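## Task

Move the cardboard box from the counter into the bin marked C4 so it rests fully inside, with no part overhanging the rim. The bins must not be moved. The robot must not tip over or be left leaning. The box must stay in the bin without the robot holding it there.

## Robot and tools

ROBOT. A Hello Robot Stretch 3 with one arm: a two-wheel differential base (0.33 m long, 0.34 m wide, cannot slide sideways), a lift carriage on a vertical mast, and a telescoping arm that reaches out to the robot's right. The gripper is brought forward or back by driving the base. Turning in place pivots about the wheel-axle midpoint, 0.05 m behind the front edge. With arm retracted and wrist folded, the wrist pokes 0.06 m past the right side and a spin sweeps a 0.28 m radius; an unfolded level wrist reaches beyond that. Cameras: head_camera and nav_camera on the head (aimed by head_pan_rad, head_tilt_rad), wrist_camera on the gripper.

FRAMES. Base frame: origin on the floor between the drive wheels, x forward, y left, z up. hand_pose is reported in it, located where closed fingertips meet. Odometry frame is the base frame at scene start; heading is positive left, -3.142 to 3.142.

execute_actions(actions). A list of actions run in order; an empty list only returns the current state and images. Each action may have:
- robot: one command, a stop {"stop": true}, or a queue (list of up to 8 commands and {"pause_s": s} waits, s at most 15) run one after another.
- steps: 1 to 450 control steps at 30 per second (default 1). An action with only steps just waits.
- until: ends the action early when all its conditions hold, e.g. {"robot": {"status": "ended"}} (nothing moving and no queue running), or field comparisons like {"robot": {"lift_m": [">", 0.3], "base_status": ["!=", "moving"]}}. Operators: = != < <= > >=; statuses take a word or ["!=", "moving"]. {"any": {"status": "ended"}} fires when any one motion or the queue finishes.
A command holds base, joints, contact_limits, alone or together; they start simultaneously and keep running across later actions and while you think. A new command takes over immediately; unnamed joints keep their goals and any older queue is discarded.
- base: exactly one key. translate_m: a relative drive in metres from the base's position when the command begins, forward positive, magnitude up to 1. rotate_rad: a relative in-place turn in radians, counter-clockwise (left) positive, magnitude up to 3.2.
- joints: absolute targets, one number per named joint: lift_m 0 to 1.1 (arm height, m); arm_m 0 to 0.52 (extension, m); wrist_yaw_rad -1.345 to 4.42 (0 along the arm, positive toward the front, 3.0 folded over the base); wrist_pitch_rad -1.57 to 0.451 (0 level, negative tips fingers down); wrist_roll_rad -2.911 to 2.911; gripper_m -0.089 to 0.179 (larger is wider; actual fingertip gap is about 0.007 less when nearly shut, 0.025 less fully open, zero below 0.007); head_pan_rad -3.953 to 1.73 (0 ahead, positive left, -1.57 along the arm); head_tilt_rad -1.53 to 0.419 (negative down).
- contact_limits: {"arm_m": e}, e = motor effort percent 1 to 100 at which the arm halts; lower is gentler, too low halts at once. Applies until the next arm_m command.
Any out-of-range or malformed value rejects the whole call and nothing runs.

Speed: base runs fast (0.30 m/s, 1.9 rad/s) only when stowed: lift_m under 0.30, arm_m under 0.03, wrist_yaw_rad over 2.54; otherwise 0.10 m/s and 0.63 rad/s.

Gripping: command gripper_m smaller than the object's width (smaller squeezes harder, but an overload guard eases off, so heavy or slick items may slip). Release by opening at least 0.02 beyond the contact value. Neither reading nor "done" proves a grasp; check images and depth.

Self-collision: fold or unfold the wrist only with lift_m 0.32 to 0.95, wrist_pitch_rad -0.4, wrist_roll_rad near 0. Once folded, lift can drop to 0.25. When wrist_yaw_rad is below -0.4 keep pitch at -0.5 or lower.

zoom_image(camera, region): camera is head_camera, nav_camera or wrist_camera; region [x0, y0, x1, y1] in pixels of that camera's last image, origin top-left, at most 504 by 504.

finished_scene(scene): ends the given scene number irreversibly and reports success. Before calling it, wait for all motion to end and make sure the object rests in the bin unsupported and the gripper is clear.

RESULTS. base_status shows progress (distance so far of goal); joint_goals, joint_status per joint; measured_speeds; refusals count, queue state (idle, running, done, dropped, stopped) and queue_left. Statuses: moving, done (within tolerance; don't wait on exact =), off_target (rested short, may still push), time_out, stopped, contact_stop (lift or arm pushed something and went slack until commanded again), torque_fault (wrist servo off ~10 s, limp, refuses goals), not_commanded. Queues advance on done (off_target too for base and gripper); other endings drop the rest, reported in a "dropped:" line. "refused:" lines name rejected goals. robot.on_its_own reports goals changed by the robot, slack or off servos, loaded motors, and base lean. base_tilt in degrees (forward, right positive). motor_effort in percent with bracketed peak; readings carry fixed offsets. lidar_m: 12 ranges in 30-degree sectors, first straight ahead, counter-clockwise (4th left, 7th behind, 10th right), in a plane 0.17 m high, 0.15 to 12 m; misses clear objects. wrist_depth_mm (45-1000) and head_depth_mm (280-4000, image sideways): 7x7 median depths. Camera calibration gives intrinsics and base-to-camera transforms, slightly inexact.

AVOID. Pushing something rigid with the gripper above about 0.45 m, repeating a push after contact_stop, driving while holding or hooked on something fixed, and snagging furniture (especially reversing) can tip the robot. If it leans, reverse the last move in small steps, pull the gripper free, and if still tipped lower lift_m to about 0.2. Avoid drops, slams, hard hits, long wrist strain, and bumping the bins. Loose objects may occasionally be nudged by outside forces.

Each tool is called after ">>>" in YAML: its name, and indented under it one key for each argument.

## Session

>>> execute_actions:
  actions: []

Scene clock: 0.00 s.
robot.base_odometry: x=+0.000 y=+0.000 heading=+0.000 (m, m, rad; robot's odometry frame)
robot.turned_by_wheels: +0.000 (rad since the last result)
robot.turned_by_imu: +0.000 (rad since the last result)
robot.base_tilt: forward=+2.3 right=-1.6 (deg)
robot.lidar_m: 1.51 1.36 1.36 0.86 0.77 0.77 0.92 2.43 2.40 2.79 2.74 2.39
robot.head_depth_mm: 1711 2311 2313 2340 2344 2337 2307 / 1720 2091 2071 2058 2071 2067 2064 / 1726 1895 1894 1895 1891 1896 1887 / 1686 1722 1703 1705 1721 1706 1711 / 1563 1569 1562 1567 1562 1553 1561 / 1448 1444 1438 1442 1447 1441 1440 / 1340 1344 1342 1331 1331 1332 1330
robot.base_status: not_commanded
robot.joint_positions: lift_m=+0.582 arm_m=-0.003 wrist_yaw_rad=+2.854 wrist_pitch_rad=-0.572 wrist_roll_rad=+0.017 gripper_m=+0.037 head_pan_rad=+0.010 head_tilt_rad=-0.005
robot.joint_goals: lift_m=+0.582 arm_m=-0.003 wrist_yaw_rad=+2.854 wrist_pitch_rad=-0.572 wrist_roll_rad=+0.017 gripper_m=+0.037 head_pan_rad=+0.010 head_tilt_rad=-0.005
robot.joint_status: lift_m=not_commanded arm_m=not_commanded wrist_yaw_rad=not_commanded wrist_pitch_rad=not_commanded wrist_roll_rad=not_commanded gripper_m=not_commanded head_pan_rad=not_commanded head_tilt_rad=not_commanded
robot.measured_speeds: translate_m=+0.000 rotate_rad=+0.000 lift_m=+0.000 arm_m=+0.000 wrist_yaw_rad=+0.000 wrist_pitch_rad=+0.000 wrist_roll_rad=+0.000 head_pan_rad=+0.000 head_tilt_rad=+0.000
robot: refusals=0 queue=idle queue_left=0
robot.motor_effort: left_wheel=+0 right_wheel=+0 lift_m=+20 arm_m=+0 wrist_yaw_rad=+0 wrist_pitch_rad=+4 wrist_roll_rad=+0 gripper_m=+0 head_pan_rad=+0 head_tilt_rad=+1 (%)
robot.hand_pose: x=+0.0361 y=+0.0521 z=+0.5617 quat_wxyz=(+0.296, +0.705, +0.098, +0.637) (m; robot's base frame)
robot.wrist_depth_mm: - 734 - - - - 957 / - 799 - - - - - / 632 871 - - - - - / 683 - - - - - - / 752 869 888 899 874 876 876 / 732 761 - 766 766 754 765 / 672 674 647 666 645 669 668
pictures: head_camera (sideways: a quarter turn clockwise sets it upright), nav_camera (sideways: a quarter turn counterclockwise sets it upright), wrist_camera
camera_calibration (this result's frames):
head_camera: T_world_to_cam=[[0.0505983, -0.0608637, -0.996863, 1.3165], [-0.0538357, 0.996524, -0.0635756, 0.0861594], [0.997267, 0.0568836, 0.0471458, -0.111006], [0, 0, 0, 1]] pos_world=[0.0487288, 0.000581484, 1.32308]
nav_camera: T_world_to_cam=[[0.0249317, -0.0223742, 0.999439, -1.26038], [-0.000670768, -0.99975, -0.0223645, 0.0843038], [0.999689, -0.000112808, -0.0249404, -0.0138383], [0, 0, 0, 1]] pos_world=[0.045314, 0.056081, 1.26122]
wrist_camera: T_world_to_cam=[[0.965533, -0.259203, -0.0236432, 0.00123667], [-0.18594, -0.623349, -0.759515, 0.508054], [0.18213, 0.737733, -0.65006, 0.484618], [0, 0, 0, 1]] pos_world=[0.0050096, -0.0405038, 0.700934]
Images, in order (width x height): head_camera 896x504, nav_camera 672x504, wrist_camera 644x364.

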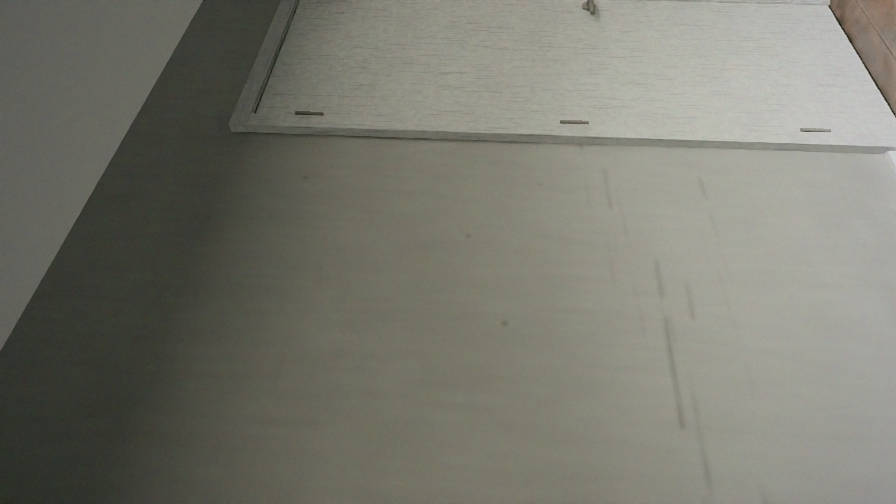

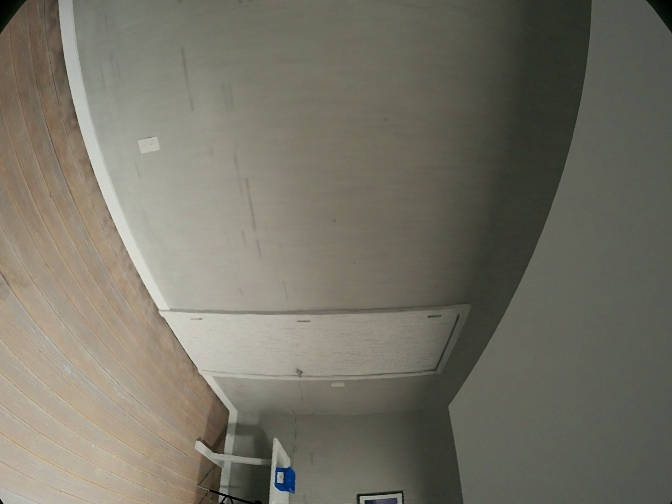

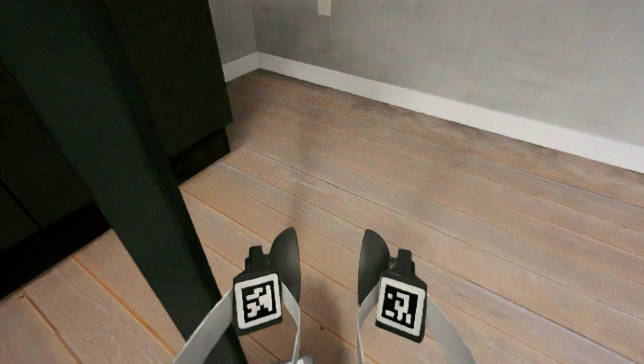

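>>> execute_actions:
  actions:
    - {"robot":{"joints":{"head_pan_rad":-0.9,"head_tilt_rad":-0.3,"wrist_pitch_rad":-0.4}},"steps":100,"until":{"robot":{"status":"ended"}}}

>>> zoom_image:
  camera: "head_camera"
  region: [370,120,470,420]

>>> execute_actions:
  actions:
    - {"robot":{"joints":{"head_pan_rad":-1.2,"head_tilt_rad":-0.5},"base":{"rotate_rad":-2.42}},"steps":250,"until":{"robot":{"status":"ended"}}}

Scene clock: 3.77 s.
robot.base_odometry: x=+0.000 y=+0.000 heading=+0.000 (m, m, rad; robot's odometry frame)
robot.turned_by_wheels: +0.000 (rad since the last result)
robot.turned_by_imu: -0.001 (rad since the last result)
robot.base_tilt: forward=+2.2 right=-1.6 (deg)
robot.lidar_m: 1.51 1.35 1.36 0.86 0.77 0.77 0.92 2.42 2.39 2.78 2.75 2.38
robot.head_depth_mm: 3032 3188 3368 3535 3059 2122 1609 / 3006 3181 3339 3545 3108 2100 1587 / 3063 3184 3323 3410 2999 2077 1585 / 3021 3164 3326 3143 2884 2058 1584 / 3012 3195 3343 3406 2982 2069 1574 / 3010 3173 3306 3457 2961 2057 1566 / 3028 3139 3313 3493 2960 2037 1569
robot.base_status: not_commanded
robot.joint_positions: lift_m=+0.582 arm_m=-0.003 wrist_yaw_rad=+2.854 wrist_pitch_rad=-0.420 wrist_roll_rad=+0.017 gripper_m=+0.037 head_pan_rad=-0.893 head_tilt_rad=-0.296
robot.joint_goals: lift_m=+0.582 arm_m=-0.003 wrist_yaw_rad=+2.854 wrist_pitch_rad=-0.400 wrist_roll_rad=+0.017 gripper_m=+0.037 head_pan_rad=-0.900 head_tilt_rad=-0.300
robot.joint_status: lift_m=not_commanded arm_m=not_commanded wrist_yaw_rad=not_commanded wrist_pitch_rad=done wrist_roll_rad=not_commanded gripper_m=not_commanded head_pan_rad=done head_tilt_rad=done
robot.measured_speeds: translate_m=+0.000 rotate_rad=+0.000 lift_m=+0.000 arm_m=+0.000 wrist_yaw_rad=+0.000 wrist_pitch_rad=+0.000 wrist_roll_rad=+0.000 head_pan_rad=+0.000 head_tilt_rad=+0.000
robot: refusals=0 queue=done queue_left=0
robot.motor_effort: left_wheel=+0(1) right_wheel=+0(0) lift_m=+20(20) arm_m=-1(0) wrist_yaw_rad=+0(1) wrist_pitch_rad=+7(7) wrist_roll_rad=+0(1) gripper_m=+2(2) head_pan_rad=-3(43) head_tilt_rad=-1(19) (%)
robot.hand_pose: x=+0.0423 y=+0.0729 z=+0.5941 quat_wxyz=(+0.246, +0.711, +0.045, +0.657) (m; robot's base frame)
robot.wrist_depth_mm: - 717 - - - - 942 / - 779 - - - - - / - 821 - - - - - / 629 874 - - - - - / 672 - - - - - - / 751 - 893 864 863 872 873 / 736 745 723 748 716 741 735
pictures: head_camera (sideways: a quarter turn clockwise sets it upright), nav_camera (sideways: a quarter turn counterclockwise sets it upright), wrist_camera
camera_calibration (this result's frames):
head_camera: T_world_to_cam=[[-0.197093, 0.146843, -0.969325, 1.28178], [0.738967, 0.671997, -0.0484535, 0.0616146], [0.644269, -0.725849, -0.240958, 0.26619], [0, 0, 0, 1]] pos_world=[0.035602, -0.0364125, 1.30959]
nav_camera: T_world_to_cam=[[0.176982, -0.255824, 0.950385, -1.19708], [-0.789266, -0.61378, -0.0182388, 0.0837353], [0.587994, -0.746879, -0.310541, 0.360429], [0, 0, 0, 1]] pos_world=[0.06602, 0.0143516, 1.25114]
wrist_camera: T_world_to_cam=[[0.966495, -0.255937, -0.0195863, -0.00120282], [-0.151261, -0.506233, -0.849028, 0.589939], [0.207382, 0.823544, -0.527985, 0.409361], [0, 0, 0, 1]] pos_world=[0.00550317, -0.0387877, 0.716988]
Images, in order (width x height): head_camera 896x504, nav_camera 672x504, wrist_camera 644x364.

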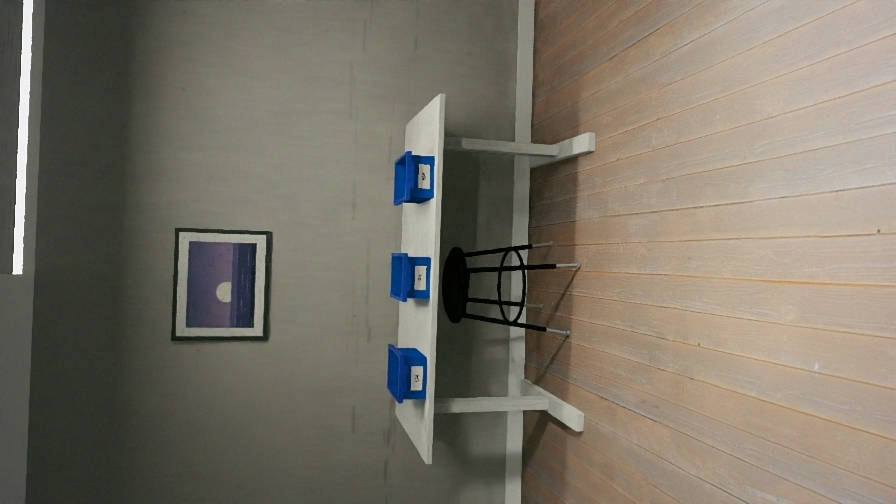

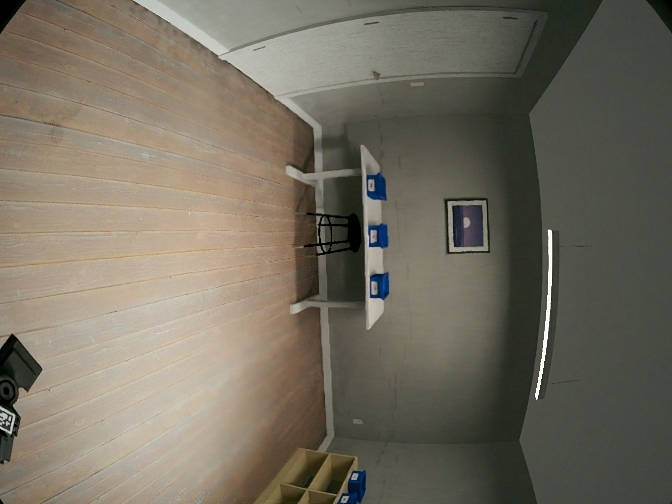

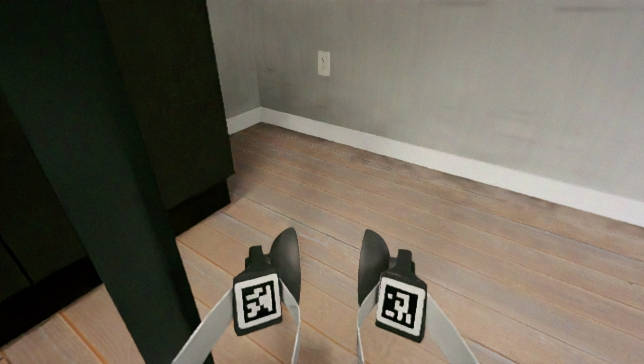

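Region (370, 120, 470, 420) of head_camera's 896x504 image, scaled by 1.680, with more detail than that image has.

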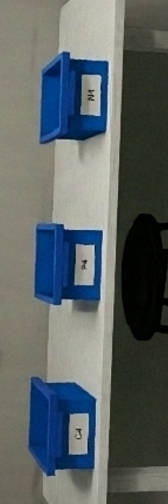

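Scene clock: 8.53 s.
robot.base_odometry: x=+0.000 y=+0.000 heading=-2.420 (m, m, rad; robot's odometry frame)
robot.turned_by_wheels: -2.420 (rad since the last result)
robot.turned_by_imu: -2.411 (rad since the last result)
robot.base_tilt: forward=+2.2 right=-1.7 (deg)
robot.lidar_m: 2.43 2.40 3.26 2.76 1.94 1.41 1.35 1.40 0.80 0.77 0.79 1.06
robot.head_depth_mm: 1113 1190 1266 919 812 894 994 / 1154 1242 1316 911 856 942 1056 / 1209 1295 1373 909 901 1000 1120 / 1251 1342 1412 899 947 1055 1234 / 1309 1413 1476 952 1009 1127 1266 / 1364 1475 1516 984 1067 1215 1326 / 1426 1553 1494 1033 1133 1309 1329
robot.base_status: done (rotate_rad -2.4199 of -2.4200)
robot.joint_positions: lift_m=+0.582 arm_m=-0.003 wrist_yaw_rad=+2.854 wrist_pitch_rad=-0.420 wrist_roll_rad=+0.017 gripper_m=+0.037 head_pan_rad=-1.193 head_tilt_rad=-0.494
robot.joint_goals: lift_m=+0.582 arm_m=-0.003 wrist_yaw_rad=+2.854 wrist_pitch_rad=-0.400 wrist_roll_rad=+0.017 gripper_m=+0.037 head_pan_rad=-1.200 head_tilt_rad=-0.500
robot.joint_status: lift_m=not_commanded arm_m=not_commanded wrist_yaw_rad=not_commanded wrist_pitch_rad=done wrist_roll_rad=not_commanded gripper_m=not_commanded head_pan_rad=done head_tilt_rad=done
robot.measured_speeds: translate_m=+0.000 rotate_rad=+0.000 lift_m=+0.000 arm_m=+0.000 wrist_yaw_rad=+0.000 wrist_pitch_rad=+0.000 wrist_roll_rad=+0.000 head_pan_rad=+0.000 head_tilt_rad=+0.000
robot: refusals=0 queue=done queue_left=0
robot.motor_effort: left_wheel=+3(6) right_wheel=-2(3) lift_m=+20(20) arm_m=-1(1) wrist_yaw_rad=+0(1) wrist_pitch_rad=+7(8) wrist_roll_rad=+0(0) gripper_m=+1(0) head_pan_rad=-4(25) head_tilt_rad=-3(16) (%)
robot.hand_pose: x=+0.0423 y=+0.0729 z=+0.5942 quat_wxyz=(+0.246, +0.711, +0.045, +0.657) (m; robot's base frame)
robot.wrist_depth_mm: - - - - - - - / - - - - - - - / - - - - - - - / - - - - - - - / - - - - - - - / 866 - 888 873 877 885 879 / 743 741 719 745 716 752 740
pictures: head_camera (sideways: a quarter turn clockwise sets it upright), nav_camera (sideways: a quarter turn counterclockwise sets it upright), wrist_camera
camera_calibration (this result's frames):
head_camera: T_world_to_cam=[[-0.213384, 0.3713, -0.903661, 1.19615], [0.901584, 0.431124, -0.0357518, 0.0440756], [0.376316, -0.822355, -0.426753, 0.509622], [0, 0, 0, 1]] pos_world=[0.0237238, -0.0440433, 1.29998]
nav_camera: T_world_to_cam=[[0.160046, -0.464687, 0.870891, -1.09325], [-0.936694, -0.349847, -0.0145311, 0.0798034], [0.311431, -0.813433, -0.491261, 0.597291], [0, 0, 0, 1]] pos_world=[0.0637063, 0.00575794, 1.24668]
wrist_camera: T_world_to_cam=[[0.966498, -0.255926, -0.0195713, -0.00121567], [-0.151133, -0.505802, -0.849307, 0.590198], [0.207461, 0.823812, -0.527536, 0.409088], [0, 0, 0, 1]] pos_world=[0.00550365, -0.0387997, 0.717044]
Images, in order (width x height): head_camera 896x504, nav_camera 672x504, wrist_camera 644x364.

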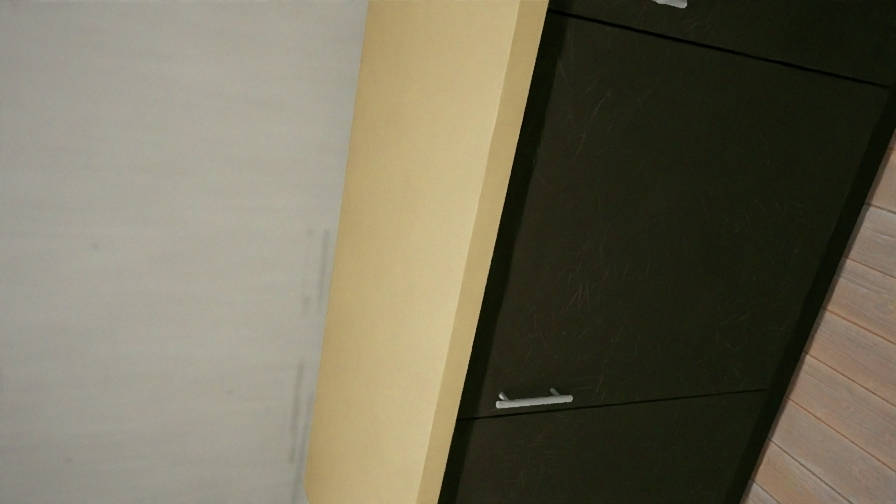

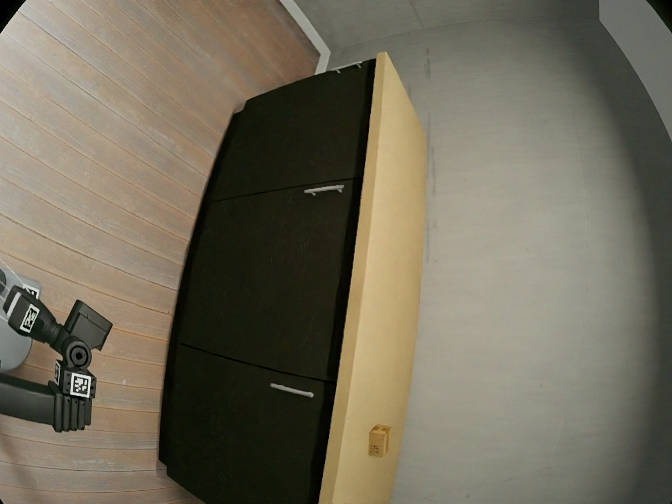

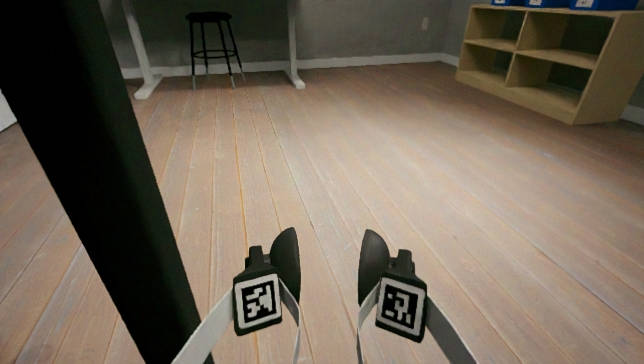

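>>> execute_actions:
  actions:
    - {"robot":{"joints":{"lift_m":1.05,"wrist_yaw_rad":0,"gripper_m":0.17,"head_pan_rad":-1.57}}}
    - {"robot":[{"base":{"rotate_rad":0.8}},{"base":{"translate_m":-0.24}},{"base":{"rotate_rad":-0.8},"joints":{"arm_m":0.3,"wrist_pitch_rad":-0.7}}],"steps":450,"until":{"robot":{"status":"ended"}}}

Scene clock: 25.17 s.
robot.base_odometry: x=+0.012 y=+0.240 heading=-2.420 (m, m, rad; robot's odometry frame)
robot.turned_by_wheels: +0.000 (rad since the last result)
robot.turned_by_imu: -0.002 (rad since the last result)
robot.base_tilt: forward=+2.2 right=-1.6 (deg)
robot.lidar_m: 2.59 2.64 3.49 2.93 1.70 1.23 1.19 1.22 0.62 0.60 0.62 0.83
robot.head_depth_mm: 992 1057 1182 915 691 752 853 / 992 1050 - 912 691 750 856 / 999 1063 - 806 695 755 860 / 996 1080 1180 810 690 754 859 / 1003 1085 1170 892 688 758 862 / 1005 1090 1165 888 684 759 864 / 1007 1087 1172 880 688 760 865
robot.base_status: done (rotate_rad -0.7999 of -0.8000)
robot.joint_positions: lift_m=+1.050 arm_m=+0.300 wrist_yaw_rad=+0.001 wrist_pitch_rad=-0.710 wrist_roll_rad=+0.017 gripper_m=+0.170 head_pan_rad=-1.563 head_tilt_rad=-0.494
robot.joint_goals: lift_m=+1.050 arm_m=+0.300 wrist_yaw_rad=+0.000 wrist_pitch_rad=-0.700 wrist_roll_rad=+0.017 gripper_m=+0.170 head_pan_rad=-1.570 head_tilt_rad=-0.500
robot.joint_status: lift_m=done arm_m=done wrist_yaw_rad=done wrist_pitch_rad=done wrist_roll_rad=not_commanded gripper_m=done head_pan_rad=done head_tilt_rad=done
robot.measured_speeds: translate_m=+0.000 rotate_rad=+0.000 lift_m=+0.000 arm_m=+0.000 wrist_yaw_rad=+0.000 wrist_pitch_rad=+0.000 wrist_roll_rad=+0.000 head_pan_rad=+0.000 head_tilt_rad=+0.000
robot: refusals=0 queue=done queue_left=0
robot.motor_effort: left_wheel=+2(7) right_wheel=-2(3) lift_m=+22(23) arm_m=+3(3) wrist_yaw_rad=-1(1) wrist_pitch_rad=+3(7) wrist_roll_rad=+0(0) gripper_m=+1(97) head_pan_rad=-3(27) head_tilt_rad=-2(2) (%)
robot.hand_pose: x=-0.0215 y=-0.6232 z=+1.0032 quat_wxyz=(+0.657, +0.244, -0.668, -0.248) (m; robot's base frame)
robot.wrist_depth_mm: 584 579 572 570 577 559 603 / 459 459 456 452 452 449 446 / 380 381 374 300 372 374 373 / 322 325 322 311 319 315 319 / 281 281 278 278 279 276 278 / 249 - 249 248 247 246 247 / 227 219 223 223 223 222 226
pictures: head_camera (sideways: a quarter turn clockwise sets it upright), nav_camera (sideways: a quarter turn counterclockwise sets it upright), wrist_camera
camera_calibration (this result's frames):
head_camera: T_world_to_cam=[[-0.0646089, 0.42368, -0.903505, 1.19504], [0.996485, 0.0757708, -0.0357266, 0.043464], [0.0533226, -0.902637, -0.427086, 0.512026], [0, 0, 0, 1]] pos_world=[0.00659657, -0.0474352, 1.29996]
nav_camera: T_world_to_cam=[[-0.0189011, -0.491434, 0.87071, -1.09192], [-0.999814, 0.0127215, -0.0145236, 0.0801787], [-0.00393931, -0.870822, -0.491583, 0.599633], [0, 0, 0, 1]] pos_world=[0.0618874, -0.0154519, 1.24668]
wrist_camera: T_world_to_cam=[[-0.999396, -0.0220371, -0.0268594, 0.0011085], [0.00128982, 0.749026, -0.662539, 1.17371], [0.0347188, -0.662174, -0.748545, 0.503476], [0, 0, 0, 1]] pos_world=[-0.0178862, -0.545727, 1.15454]
Images, in order (width x height): head_camera 896x504, nav_camera 672x504, wrist_camera 644x364.

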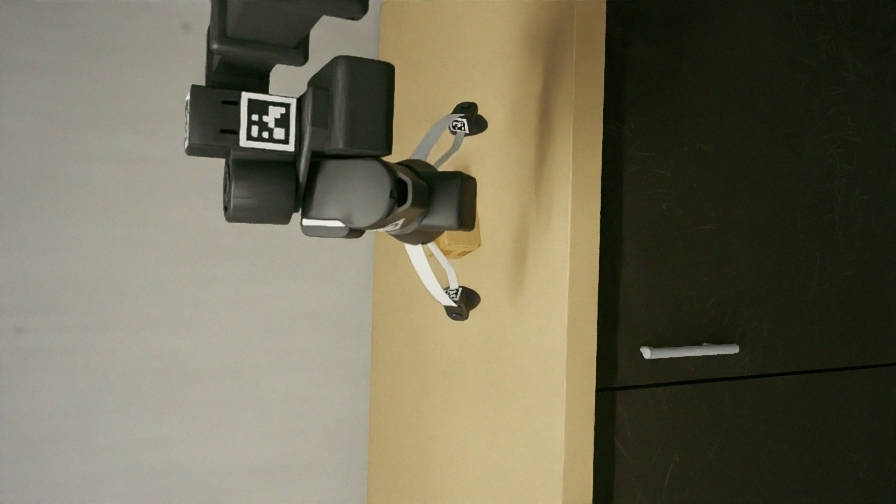

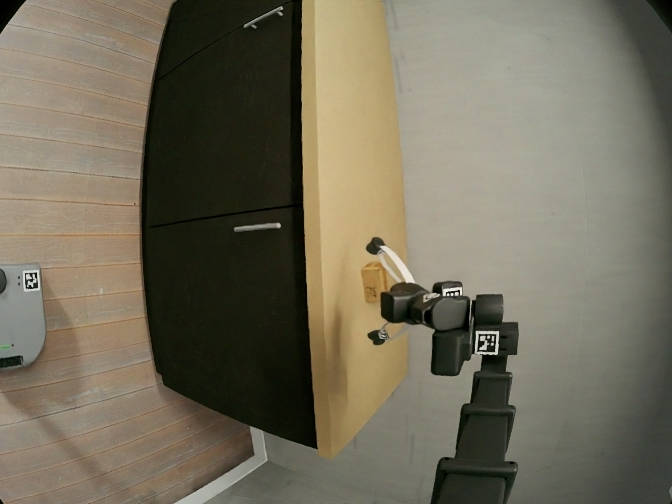

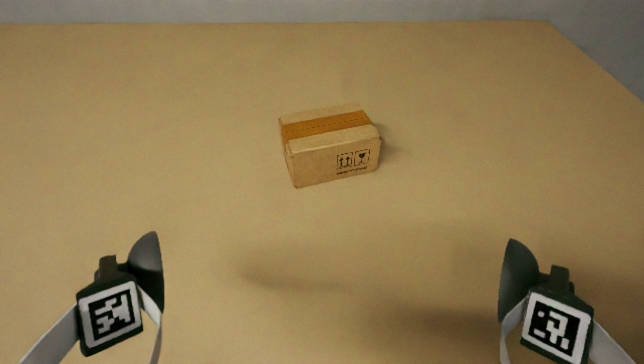

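>>> execute_actions:
  actions:
    - {"robot":[{"base":{"translate_m":-0.035},"joints":{"lift_m":0.992,"wrist_yaw_rad":0.22,"arm_m":0.468}},{"joints":{"gripper_m":0.045}},{"joints":{"lift_m":1.02}}],"steps":400,"until":{"robot":{"status":"ended"}}}

Scene clock: 33.07 s.
robot.base_odometry: x=+0.038 y=+0.263 heading=-2.420 (m, m, rad; robot's odometry frame)
robot.turned_by_wheels: +0.000 (rad since the last result)
robot.turned_by_imu: -0.002 (rad since the last result)
robot.base_tilt: forward=+2.2 right=-1.6 (deg)
robot.lidar_m: 2.62 2.67 3.52 2.93 1.65 1.20 1.15 1.19 0.63 0.60 0.62 0.83
robot.head_depth_mm: 992 1068 - 913 695 751 855 / 994 1060 1201 911 693 753 857 / 997 1067 - 852 693 755 857 / 1003 1083 1174 803 690 756 858 / 1003 1084 1174 890 687 758 863 / 1000 1083 1171 885 683 759 863 / 1011 1090 1170 879 690 760 867
robot.base_status: done (translate_m -0.0350 of -0.0350)
robot.joint_positions: lift_m=+1.020 arm_m=+0.468 wrist_yaw_rad=+0.218 wrist_pitch_rad=-0.718 wrist_roll_rad=+0.017 gripper_m=+0.046 head_pan_rad=-1.563 head_tilt_rad=-0.494
robot.joint_goals: lift_m=+1.020 arm_m=+0.468 wrist_yaw_rad=+0.220 wrist_pitch_rad=-0.700 wrist_roll_rad=+0.017 gripper_m=+0.045 head_pan_rad=-1.570 head_tilt_rad=-0.500
robot.joint_status: lift_m=done arm_m=done wrist_yaw_rad=done wrist_pitch_rad=done wrist_roll_rad=not_commanded gripper_m=done head_pan_rad=done head_tilt_rad=done
robot.measured_speeds: translate_m=+0.000 rotate_rad=+0.000 lift_m=+0.000 arm_m=+0.000 wrist_yaw_rad=+0.000 wrist_pitch_rad=+0.000 wrist_roll_rad=+0.000 head_pan_rad=+0.000 head_tilt_rad=+0.000
robot: refusals=0 queue=done queue_left=0
robot.motor_effort: left_wheel=+2(4) right_wheel=-1(5) lift_m=+23(25) arm_m=+3(5) wrist_yaw_rad=+1(2) wrist_pitch_rad=+6(6) wrist_roll_rad=+0(0) gripper_m=-20(99) head_pan_rad=-3(3) head_tilt_rad=-3(3) (%)
robot.hand_pose: x=+0.0168 y=-0.7856 z=+0.9718 quat_wxyz=(+0.680, +0.318, -0.636, -0.178) (m; robot's base frame)
robot.wrist_depth_mm: 493 495 487 468 448 425 401 / 393 392 389 389 388 384 381 / 327 328 324 323 321 320 319 / 281 277 277 276 275 273 272 / 244 243 164 152 158 241 239 / 216 216 134 134 137 213 214 / 194 194 188 164 186 189 192
pictures: head_camera (sideways: a quarter turn clockwise sets it upright), nav_camera (sideways: a quarter turn counterclockwise sets it upright), wrist_camera
camera_calibration (this result's frames):
head_camera: T_world_to_cam=[[-0.0646084, 0.423687, -0.903502, 1.19504], [0.996485, 0.0757699, -0.0357261, 0.0434633], [0.0533215, -0.902634, -0.427093, 0.512035], [0, 0, 0, 1]] pos_world=[0.00659651, -0.0474352, 1.29996]
nav_camera: T_world_to_cam=[[-0.0189017, -0.49144, 0.870706, -1.09191], [-0.999814, 0.0127228, -0.0145235, 0.0801785], [-0.00394038, -0.870819, -0.491589, 0.599641], [0, 0, 0, 1]] pos_world=[0.0618874, -0.0154516, 1.24668]
wrist_camera: T_world_to_cam=[[-0.971057, -0.237315, -0.0270251, -0.134492], [-0.161746, 0.736621, -0.65668, 1.26178], [0.175747, -0.633302, -0.753685, 0.396411], [0, 0, 0, 1]] pos_world=[0.0038197, -0.710322, 1.12372]
Images, in order (width x height): head_camera 896x504, nav_camera 672x504, wrist_camera 644x364.

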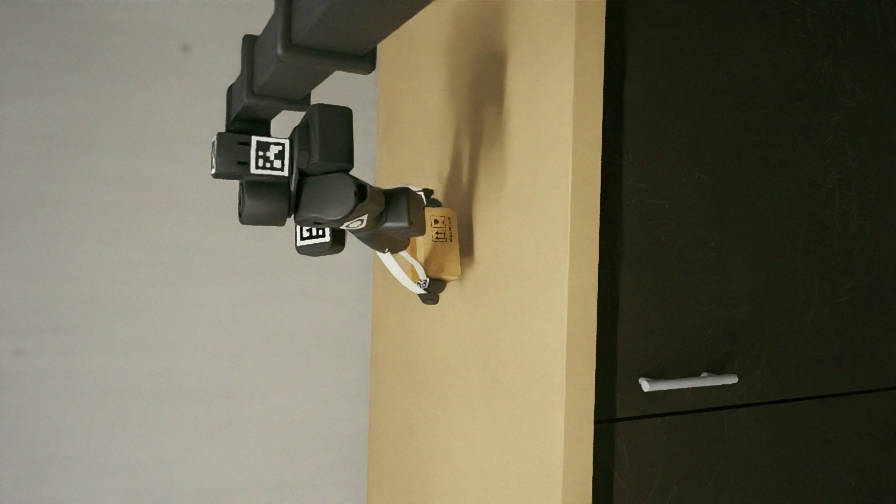

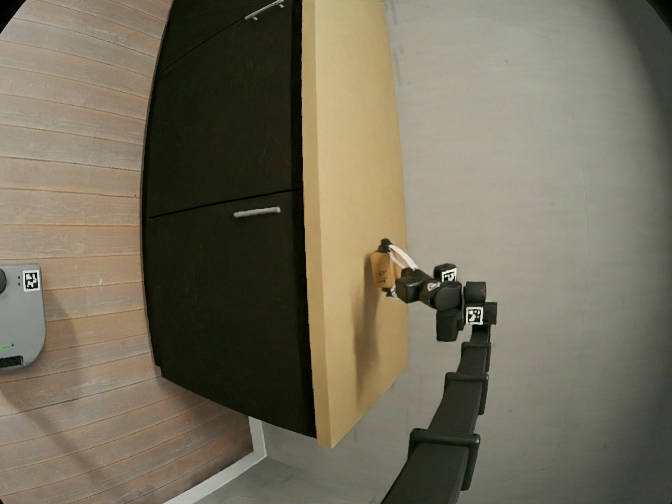

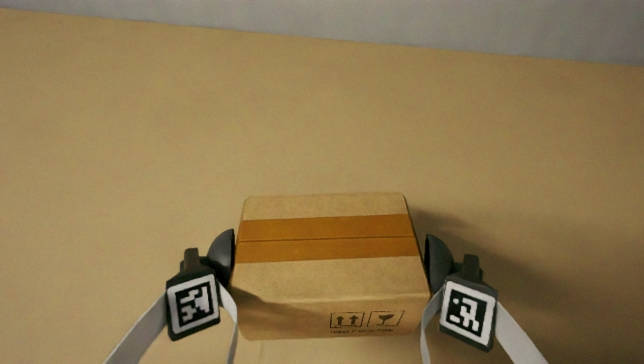

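>>> execute_actions:
  actions:
    - {"robot":{"joints":{"arm_m":0,"wrist_pitch_rad":-0.4,"head_pan_rad":-1.57,"head_tilt_rad":-0.8},"base":{"rotate_rad":1.69}},"steps":200,"until":{"robot":{"rotate_rad":[">",1.0]}}}
    - {"robot":{"joints":{"lift_m":0.29}},"steps":200,"until":{"robot":{"lift_m":["<",0.9],"base_status":"done"}}}
    - {"robot":{"joints":{"wrist_yaw_rad":2.65},"base":{"translate_m":0.5}},"steps":300,"until":{"robot":{"status":"ended"}}}
    - {"robot":{"base":{"translate_m":1}},"steps":300,"until":{"robot":{"translate_m":[">",0.5]}}}
    - {"robot":{"base":{"translate_m":1}},"steps":300,"until":{"robot":{"translate_m":[">",0.41]}}}
    - {"robot":[{"base":{"translate_m":1}},{"base":{"rotate_rad":1.47},"joints":{"lift_m":0.93}}],"steps":450,"until":{"robot":{"status":"ended"}}}

Scene clock: 62.60 s.
robot.base_odometry: x=+1.839 y=-1.348 heading=+0.740 (m, m, rad; robot's odometry frame)
robot.turned_by_wheels: +3.160 (rad since the last result)
robot.turned_by_imu: +3.137 (rad since the last result)
robot.base_tilt: forward=+2.3 right=-1.6 (deg)
robot.lidar_m: 0.83 0.87 1.25 3.01 3.14 2.65 2.52 0.70 0.63 0.74 1.16 0.84
robot.head_depth_mm: 957 1084 1074 866 - - 1153 / 962 1095 1075 792 - - 1152 / 969 1098 1068 804 - - - / 981 1113 1067 805 - - - / 986 1124 1066 833 702 1266 1163 / 993 1136 1153 833 682 1321 1149 / 1002 1142 1328 1466 681 1314 1150
robot.base_status: done (rotate_rad +1.4699 of +1.4700)
robot.joint_positions: lift_m=+0.930 arm_m=+0.000 wrist_yaw_rad=+2.648 wrist_pitch_rad=-0.428 wrist_roll_rad=+0.017 gripper_m=+0.046 head_pan_rad=-1.564 head_tilt_rad=-0.791
robot.joint_goals: lift_m=+0.930 arm_m=+0.000 wrist_yaw_rad=+2.650 wrist_pitch_rad=-0.400 wrist_roll_rad=+0.017 gripper_m=+0.045 head_pan_rad=-1.570 head_tilt_rad=-0.800
robot.joint_status: lift_m=done arm_m=done wrist_yaw_rad=done wrist_pitch_rad=done wrist_roll_rad=not_commanded gripper_m=done head_pan_rad=done head_tilt_rad=done
robot.measured_speeds: translate_m=+0.000 rotate_rad=+0.000 lift_m=+0.000 arm_m=+0.000 wrist_yaw_rad=+0.000 wrist_pitch_rad=+0.000 wrist_roll_rad=+0.000 head_pan_rad=+0.000 head_tilt_rad=+0.000
robot: refusals=0 queue=done queue_left=0
robot.motor_effort: left_wheel=-2(14) right_wheel=+1(6) lift_m=+23(24) arm_m=-3(4) wrist_yaw_rad=+0(2) wrist_pitch_rad=+10(10) wrist_roll_rad=+0(0) gripper_m=-20(20) head_pan_rad=-3(3) head_tilt_rad=-4(22) (%)
robot.hand_pose: x=+0.0844 y=+0.0513 z=+0.9403 quat_wxyz=(+0.314, +0.712, -0.026, +0.627) (m; robot's base frame)
robot.wrist_depth_mm: - - - - - 786 620 / - - - - - 817 649 / - - - - - 835 651 / - - - - - 876 678 / - - 164 152 158 913 698 / - - 134 134 136 927 733 / - - - 164 - 911 741
pictures: head_camera (sideways: a quarter turn clockwise sets it upright), nav_camera (sideways: a quarter turn counterclockwise sets it upright), wrist_camera
camera_calibration (this result's frames):
head_camera: T_world_to_cam=[[-0.0662217, 0.669218, -0.740109, 0.982011], [0.99646, 0.0828587, -0.0142367, 0.0154769], [0.051797, -0.738432, -0.672336, 0.83111], [0, 0, 0, 1]] pos_world=[0.00655927, -0.0447438, 1.2858]
nav_camera: T_world_to_cam=[[-0.0174042, -0.724427, 0.689132, -0.85523], [-0.999833, 0.0164555, -0.00795273, 0.0716199], [-0.00557884, -0.689155, -0.724592, 0.902759], [0, 0, 0, 1]] pos_world=[0.0617597, 0.00141138, 1.24407]
wrist_camera: T_world_to_cam=[[0.893679, -0.448271, -0.0197785, -0.0245051], [-0.254436, -0.469954, -0.845225, 0.882625], [0.369595, 0.760392, -0.534045, 0.596457], [0, 0, 0, 1]] pos_world=[0.0260239, -0.0497326, 1.06407]
Images, in order (width x height): head_camera 896x504, nav_camera 672x504, wrist_camera 644x364.

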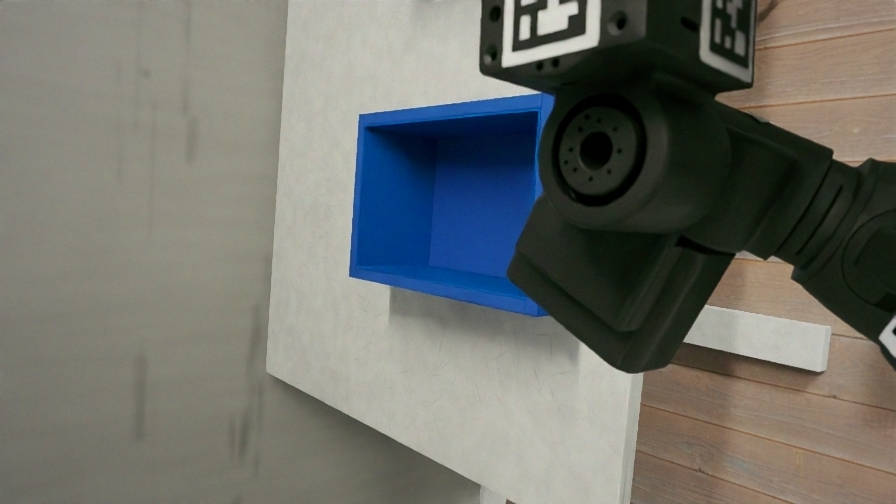

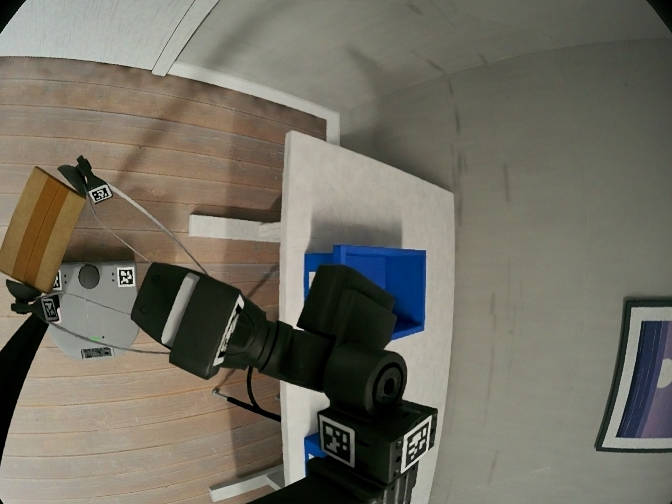

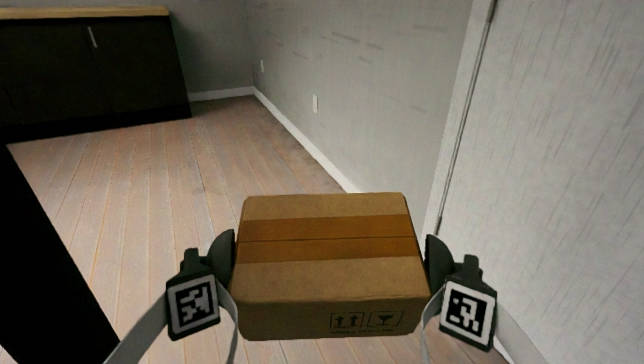

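>>> execute_actions:
  actions:
    - {"robot":[{"base":{"translate_m":-0.008},"joints":{"arm_m":0.3,"wrist_yaw_rad":0,"lift_m":0.96}},{"joints":{"wrist_pitch_rad":-0.8}}],"steps":450,"until":{"robot":{"status":"ended"}}}

Scene clock: 68.57 s.
robot.base_odometry: x=+1.833 y=-1.354 heading=+0.740 (m, m, rad; robot's odometry frame)
robot.turned_by_wheels: +0.000 (rad since the last result)
robot.turned_by_imu: -0.001 (rad since the last result)
robot.base_tilt: forward=+2.2 right=-1.6 (deg)
robot.lidar_m: 0.84 0.88 1.26 3.03 3.16 2.64 2.52 0.70 0.63 0.74 1.17 0.85
robot.head_depth_mm: 955 - 1040 841 689 1242 1152 / 952 - 1016 782 653 1243 1153 / 973 - - 805 631 1295 1153 / 976 1108 1112 779 636 1298 1142 / 985 1125 1067 808 660 1285 1151 / 992 1131 1105 833 682 1318 1151 / 1001 1142 1325 857 679 1326 1139
robot.base_status: done (translate_m -0.0080 of -0.0080)
robot.joint_positions: lift_m=+0.960 arm_m=+0.300 wrist_yaw_rad=+0.001 wrist_pitch_rad=-0.815 wrist_roll_rad=+0.017 gripper_m=+0.046 head_pan_rad=-1.564 head_tilt_rad=-0.791
robot.joint_goals: lift_m=+0.960 arm_m=+0.300 wrist_yaw_rad=+0.000 wrist_pitch_rad=-0.800 wrist_roll_rad=+0.017 gripper_m=+0.045 head_pan_rad=-1.570 head_tilt_rad=-0.800
robot.joint_status: lift_m=done arm_m=done wrist_yaw_rad=done wrist_pitch_rad=done wrist_roll_rad=not_commanded gripper_m=done head_pan_rad=done head_tilt_rad=done
robot.measured_speeds: translate_m=+0.000 rotate_rad=+0.000 lift_m=+0.000 arm_m=+0.000 wrist_yaw_rad=+0.000 wrist_pitch_rad=+0.000 wrist_roll_rad=+0.000 head_pan_rad=+0.000 head_tilt_rad=+0.000
robot: refusals=0 queue=done queue_left=0
robot.motor_effort: left_wheel=-2(6) right_wheel=+1(2) lift_m=+23(25) arm_m=+3(3) wrist_yaw_rad=-2(4) wrist_pitch_rad=+5(10) wrist_roll_rad=+0(0) gripper_m=-20(20) head_pan_rad=-3(3) head_tilt_rad=-5(4) (%)
robot.hand_pose: x=-0.0214 y=-0.6029 z=+0.8955 quat_wxyz=(+0.644, +0.278, -0.654, -0.283) (m; robot's base frame)
robot.wrist_depth_mm: 642 625 607 593 576 578 572 / 750 691 526 527 517 524 520 / 851 475 457 461 458 453 448 / 856 407 395 258 401 400 401 / 800 362 164 152 158 358 357 / 329 330 134 134 137 324 325 / 301 299 208 164 270 289 298
pictures: head_camera (sideways: a quarter turn clockwise sets it upright), nav_camera (sideways: a quarter turn counterclockwise sets it upright), wrist_camera
camera_calibration (this result's frames):
head_camera: T_world_to_cam=[[-0.0662214, 0.669218, -0.740109, 0.982011], [0.99646, 0.0828583, -0.0142367, 0.0154769], [0.0517968, -0.738432, -0.672336, 0.83111], [0, 0, 0, 1]] pos_world=[0.00655925, -0.0447438, 1.2858]
nav_camera: T_world_to_cam=[[-0.0174044, -0.724427, 0.689132, -0.85523], [-0.999833, 0.0164558, -0.00795273, 0.0716199], [-0.00557908, -0.689155, -0.724592, 0.902759], [0, 0, 0, 1]] pos_world=[0.0617597, 0.00141135, 1.24407]
wrist_camera: T_world_to_cam=[[-0.999383, -0.0198972, -0.0289389, 0.00192656], [0.000606749, 0.814114, -0.580705, 1.05309], [0.035114, -0.580364, -0.8136, 0.54393], [0, 0, 0, 1]] pos_world=[-0.0178132, -0.541622, 1.05413]
Images, in order (width x height): head_camera 896x504, nav_camera 672x504, wrist_camera 644x364.

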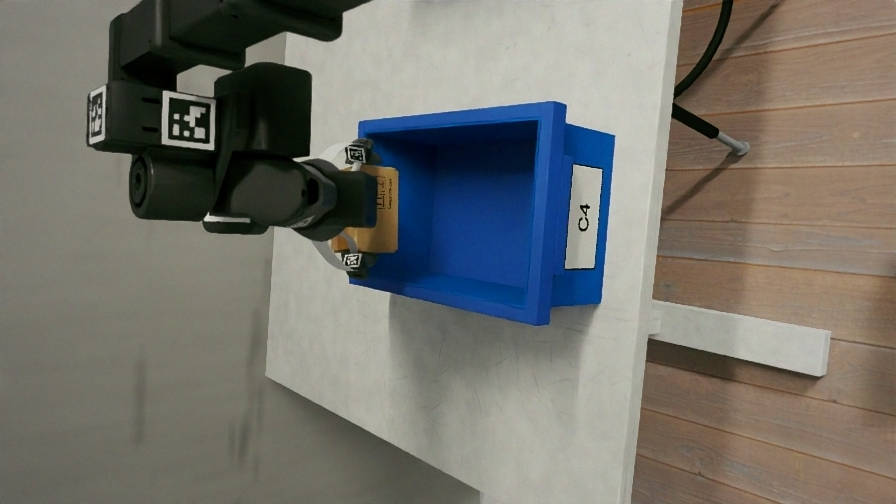

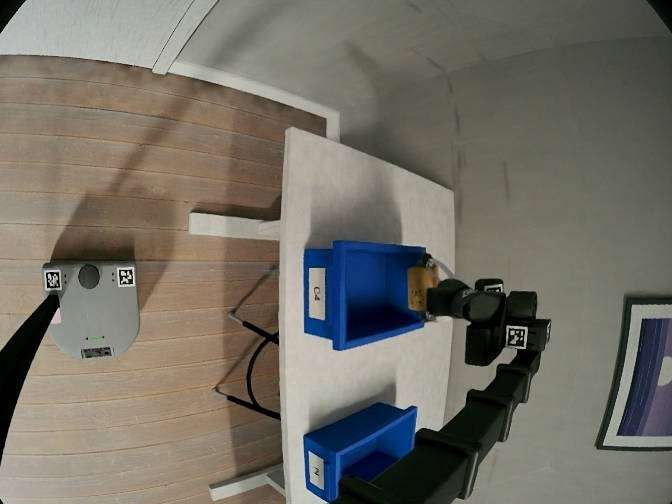

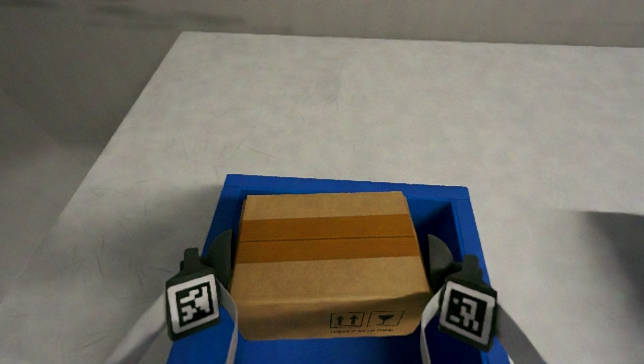

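>>> execute_actions:
  actions:
    - {"robot":[{"base":{"translate_m":-0.006},"joints":{"arm_m":0.28}},{"joints":{"lift_m":0.838}},{"joints":{"gripper_m":0.112}},{"joints":{"lift_m":0.94}}],"steps":450,"until":{"robot":{"status":"ended"}}}

Scene clock: 76.40 s.
robot.base_odometry: x=+1.828 y=-1.358 heading=+0.740 (m, m, rad; robot's odometry frame)
robot.turned_by_wheels: +0.000 (rad since the last result)
robot.turned_by_imu: -0.002 (rad since the last result)
robot.base_tilt: forward=+2.2 right=-1.7 (deg)
robot.lidar_m: 0.84 0.88 1.27 3.01 3.14 2.64 2.51 0.69 0.63 0.74 0.75 0.86
robot.head_depth_mm: 957 - - 829 687 1250 1157 / 962 - 960 789 655 1252 1153 / 971 1057 - 793 630 1298 1152 / 981 1105 1115 778 635 1299 1150 / 988 1122 1064 807 649 1283 1141 / 996 1126 1108 832 682 1319 1148 / 999 1139 1325 852 679 1318 1139
robot.base_status: done (translate_m -0.0060 of -0.0060)
robot.joint_positions: lift_m=+0.940 arm_m=+0.280 wrist_yaw_rad=+0.001 wrist_pitch_rad=-0.814 wrist_roll_rad=+0.017 gripper_m=+0.112 head_pan_rad=-1.564 head_tilt_rad=-0.791
robot.joint_goals: lift_m=+0.940 arm_m=+0.280 wrist_yaw_rad=+0.000 wrist_pitch_rad=-0.800 wrist_roll_rad=+0.017 gripper_m=+0.112 head_pan_rad=-1.570 head_tilt_rad=-0.800
robot.joint_status: lift_m=done arm_m=done wrist_yaw_rad=done wrist_pitch_rad=done wrist_roll_rad=not_commanded gripper_m=done head_pan_rad=done head_tilt_rad=done
robot.measured_speeds: translate_m=+0.000 rotate_rad=+0.000 lift_m=+0.000 arm_m=+0.000 wrist_yaw_rad=+0.000 wrist_pitch_rad=+0.000 wrist_roll_rad=+0.000 head_pan_rad=+0.000 head_tilt_rad=+0.000
robot: refusals=0 queue=done queue_left=0
robot.motor_effort: left_wheel=-1(6) right_wheel=+1(2) lift_m=+22(23) arm_m=-2(4) wrist_yaw_rad=-1(2) wrist_pitch_rad=+4(6) wrist_roll_rad=+0(0) gripper_m=+1(88) head_pan_rad=-3(3) head_tilt_rad=-3(3) (%)
robot.hand_pose: x=-0.0214 y=-0.5837 z=+0.8758 quat_wxyz=(+0.644, +0.278, -0.654, -0.282) (m; robot's base frame)
robot.wrist_depth_mm: 663 646 593 599 586 586 570 / 764 538 506 504 497 495 486 / 887 436 431 431 431 425 424 / 855 384 264 270 251 375 375 / 350 343 288 329 313 327 334 / 310 309 297 254 296 306 303 / 283 273 269 232 263 188 277
pictures: head_camera (sideways: a quarter turn clockwise sets it upright), nav_camera (sideways: a quarter turn counterclockwise sets it upright), wrist_camera
camera_calibration (this result's frames):
head_camera: T_world_to_cam=[[-0.0662217, 0.669218, -0.74011, 0.982011], [0.99646, 0.0828587, -0.0142367, 0.0154769], [0.051797, -0.738432, -0.672336, 0.831109], [0, 0, 0, 1]] pos_world=[0.00655927, -0.0447438, 1.2858]
nav_camera: T_world_to_cam=[[-0.0174042, -0.724427, 0.689132, -0.85523], [-0.999833, 0.0164555, -0.00795273, 0.0716199], [-0.00557884, -0.689156, -0.724592, 0.902759], [0, 0, 0, 1]] pos_world=[0.0617597, 0.00141136, 1.24407]
wrist_camera: T_world_to_cam=[[-0.999383, -0.0199327, -0.0289129, 0.00169202], [0.000607554, 0.813373, -0.581743, 1.0265], [0.0351126, -0.581401, -0.812859, 0.537715], [0, 0, 0, 1]] pos_world=[-0.0178132, -0.522263, 1.03429]
Images, in order (width x height): head_camera 896x504, nav_camera 672x504, wrist_camera 644x364.

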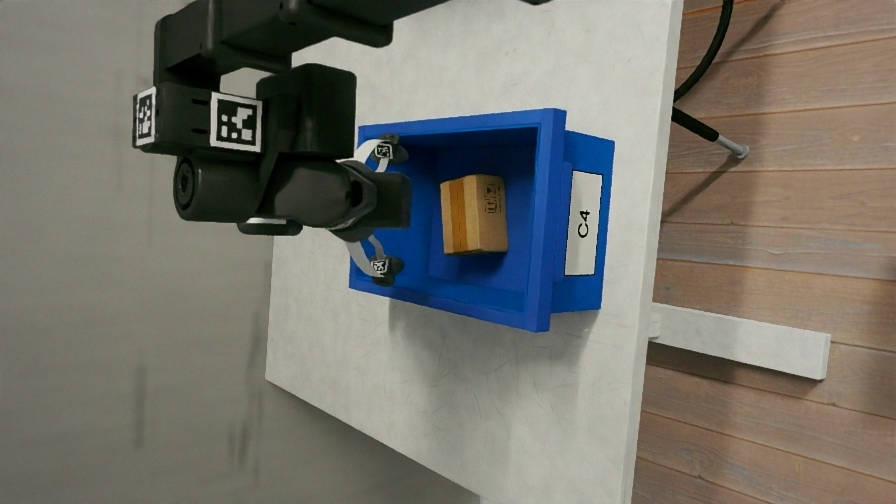

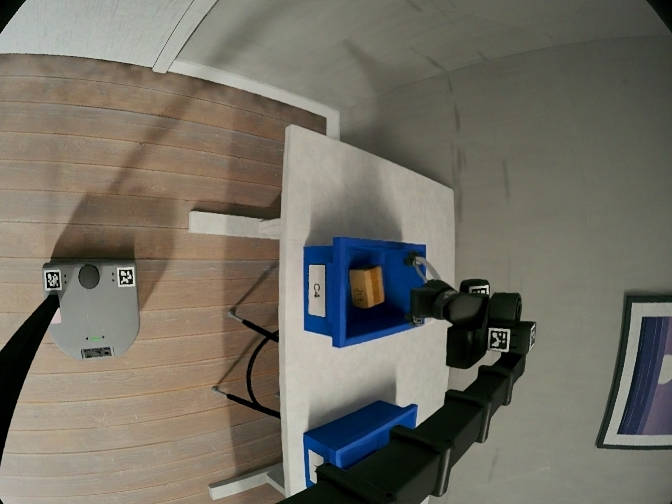

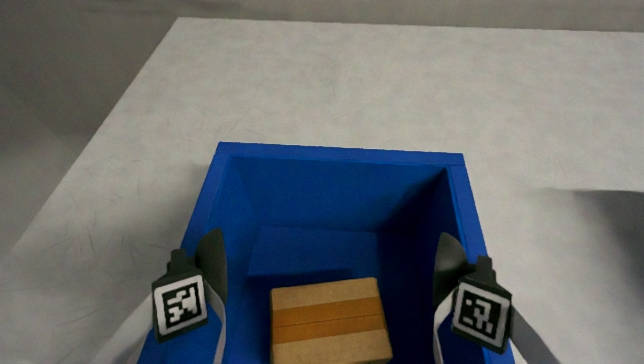

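>>> finished_scene:
  scene: 2

The scene is finished: the task was done.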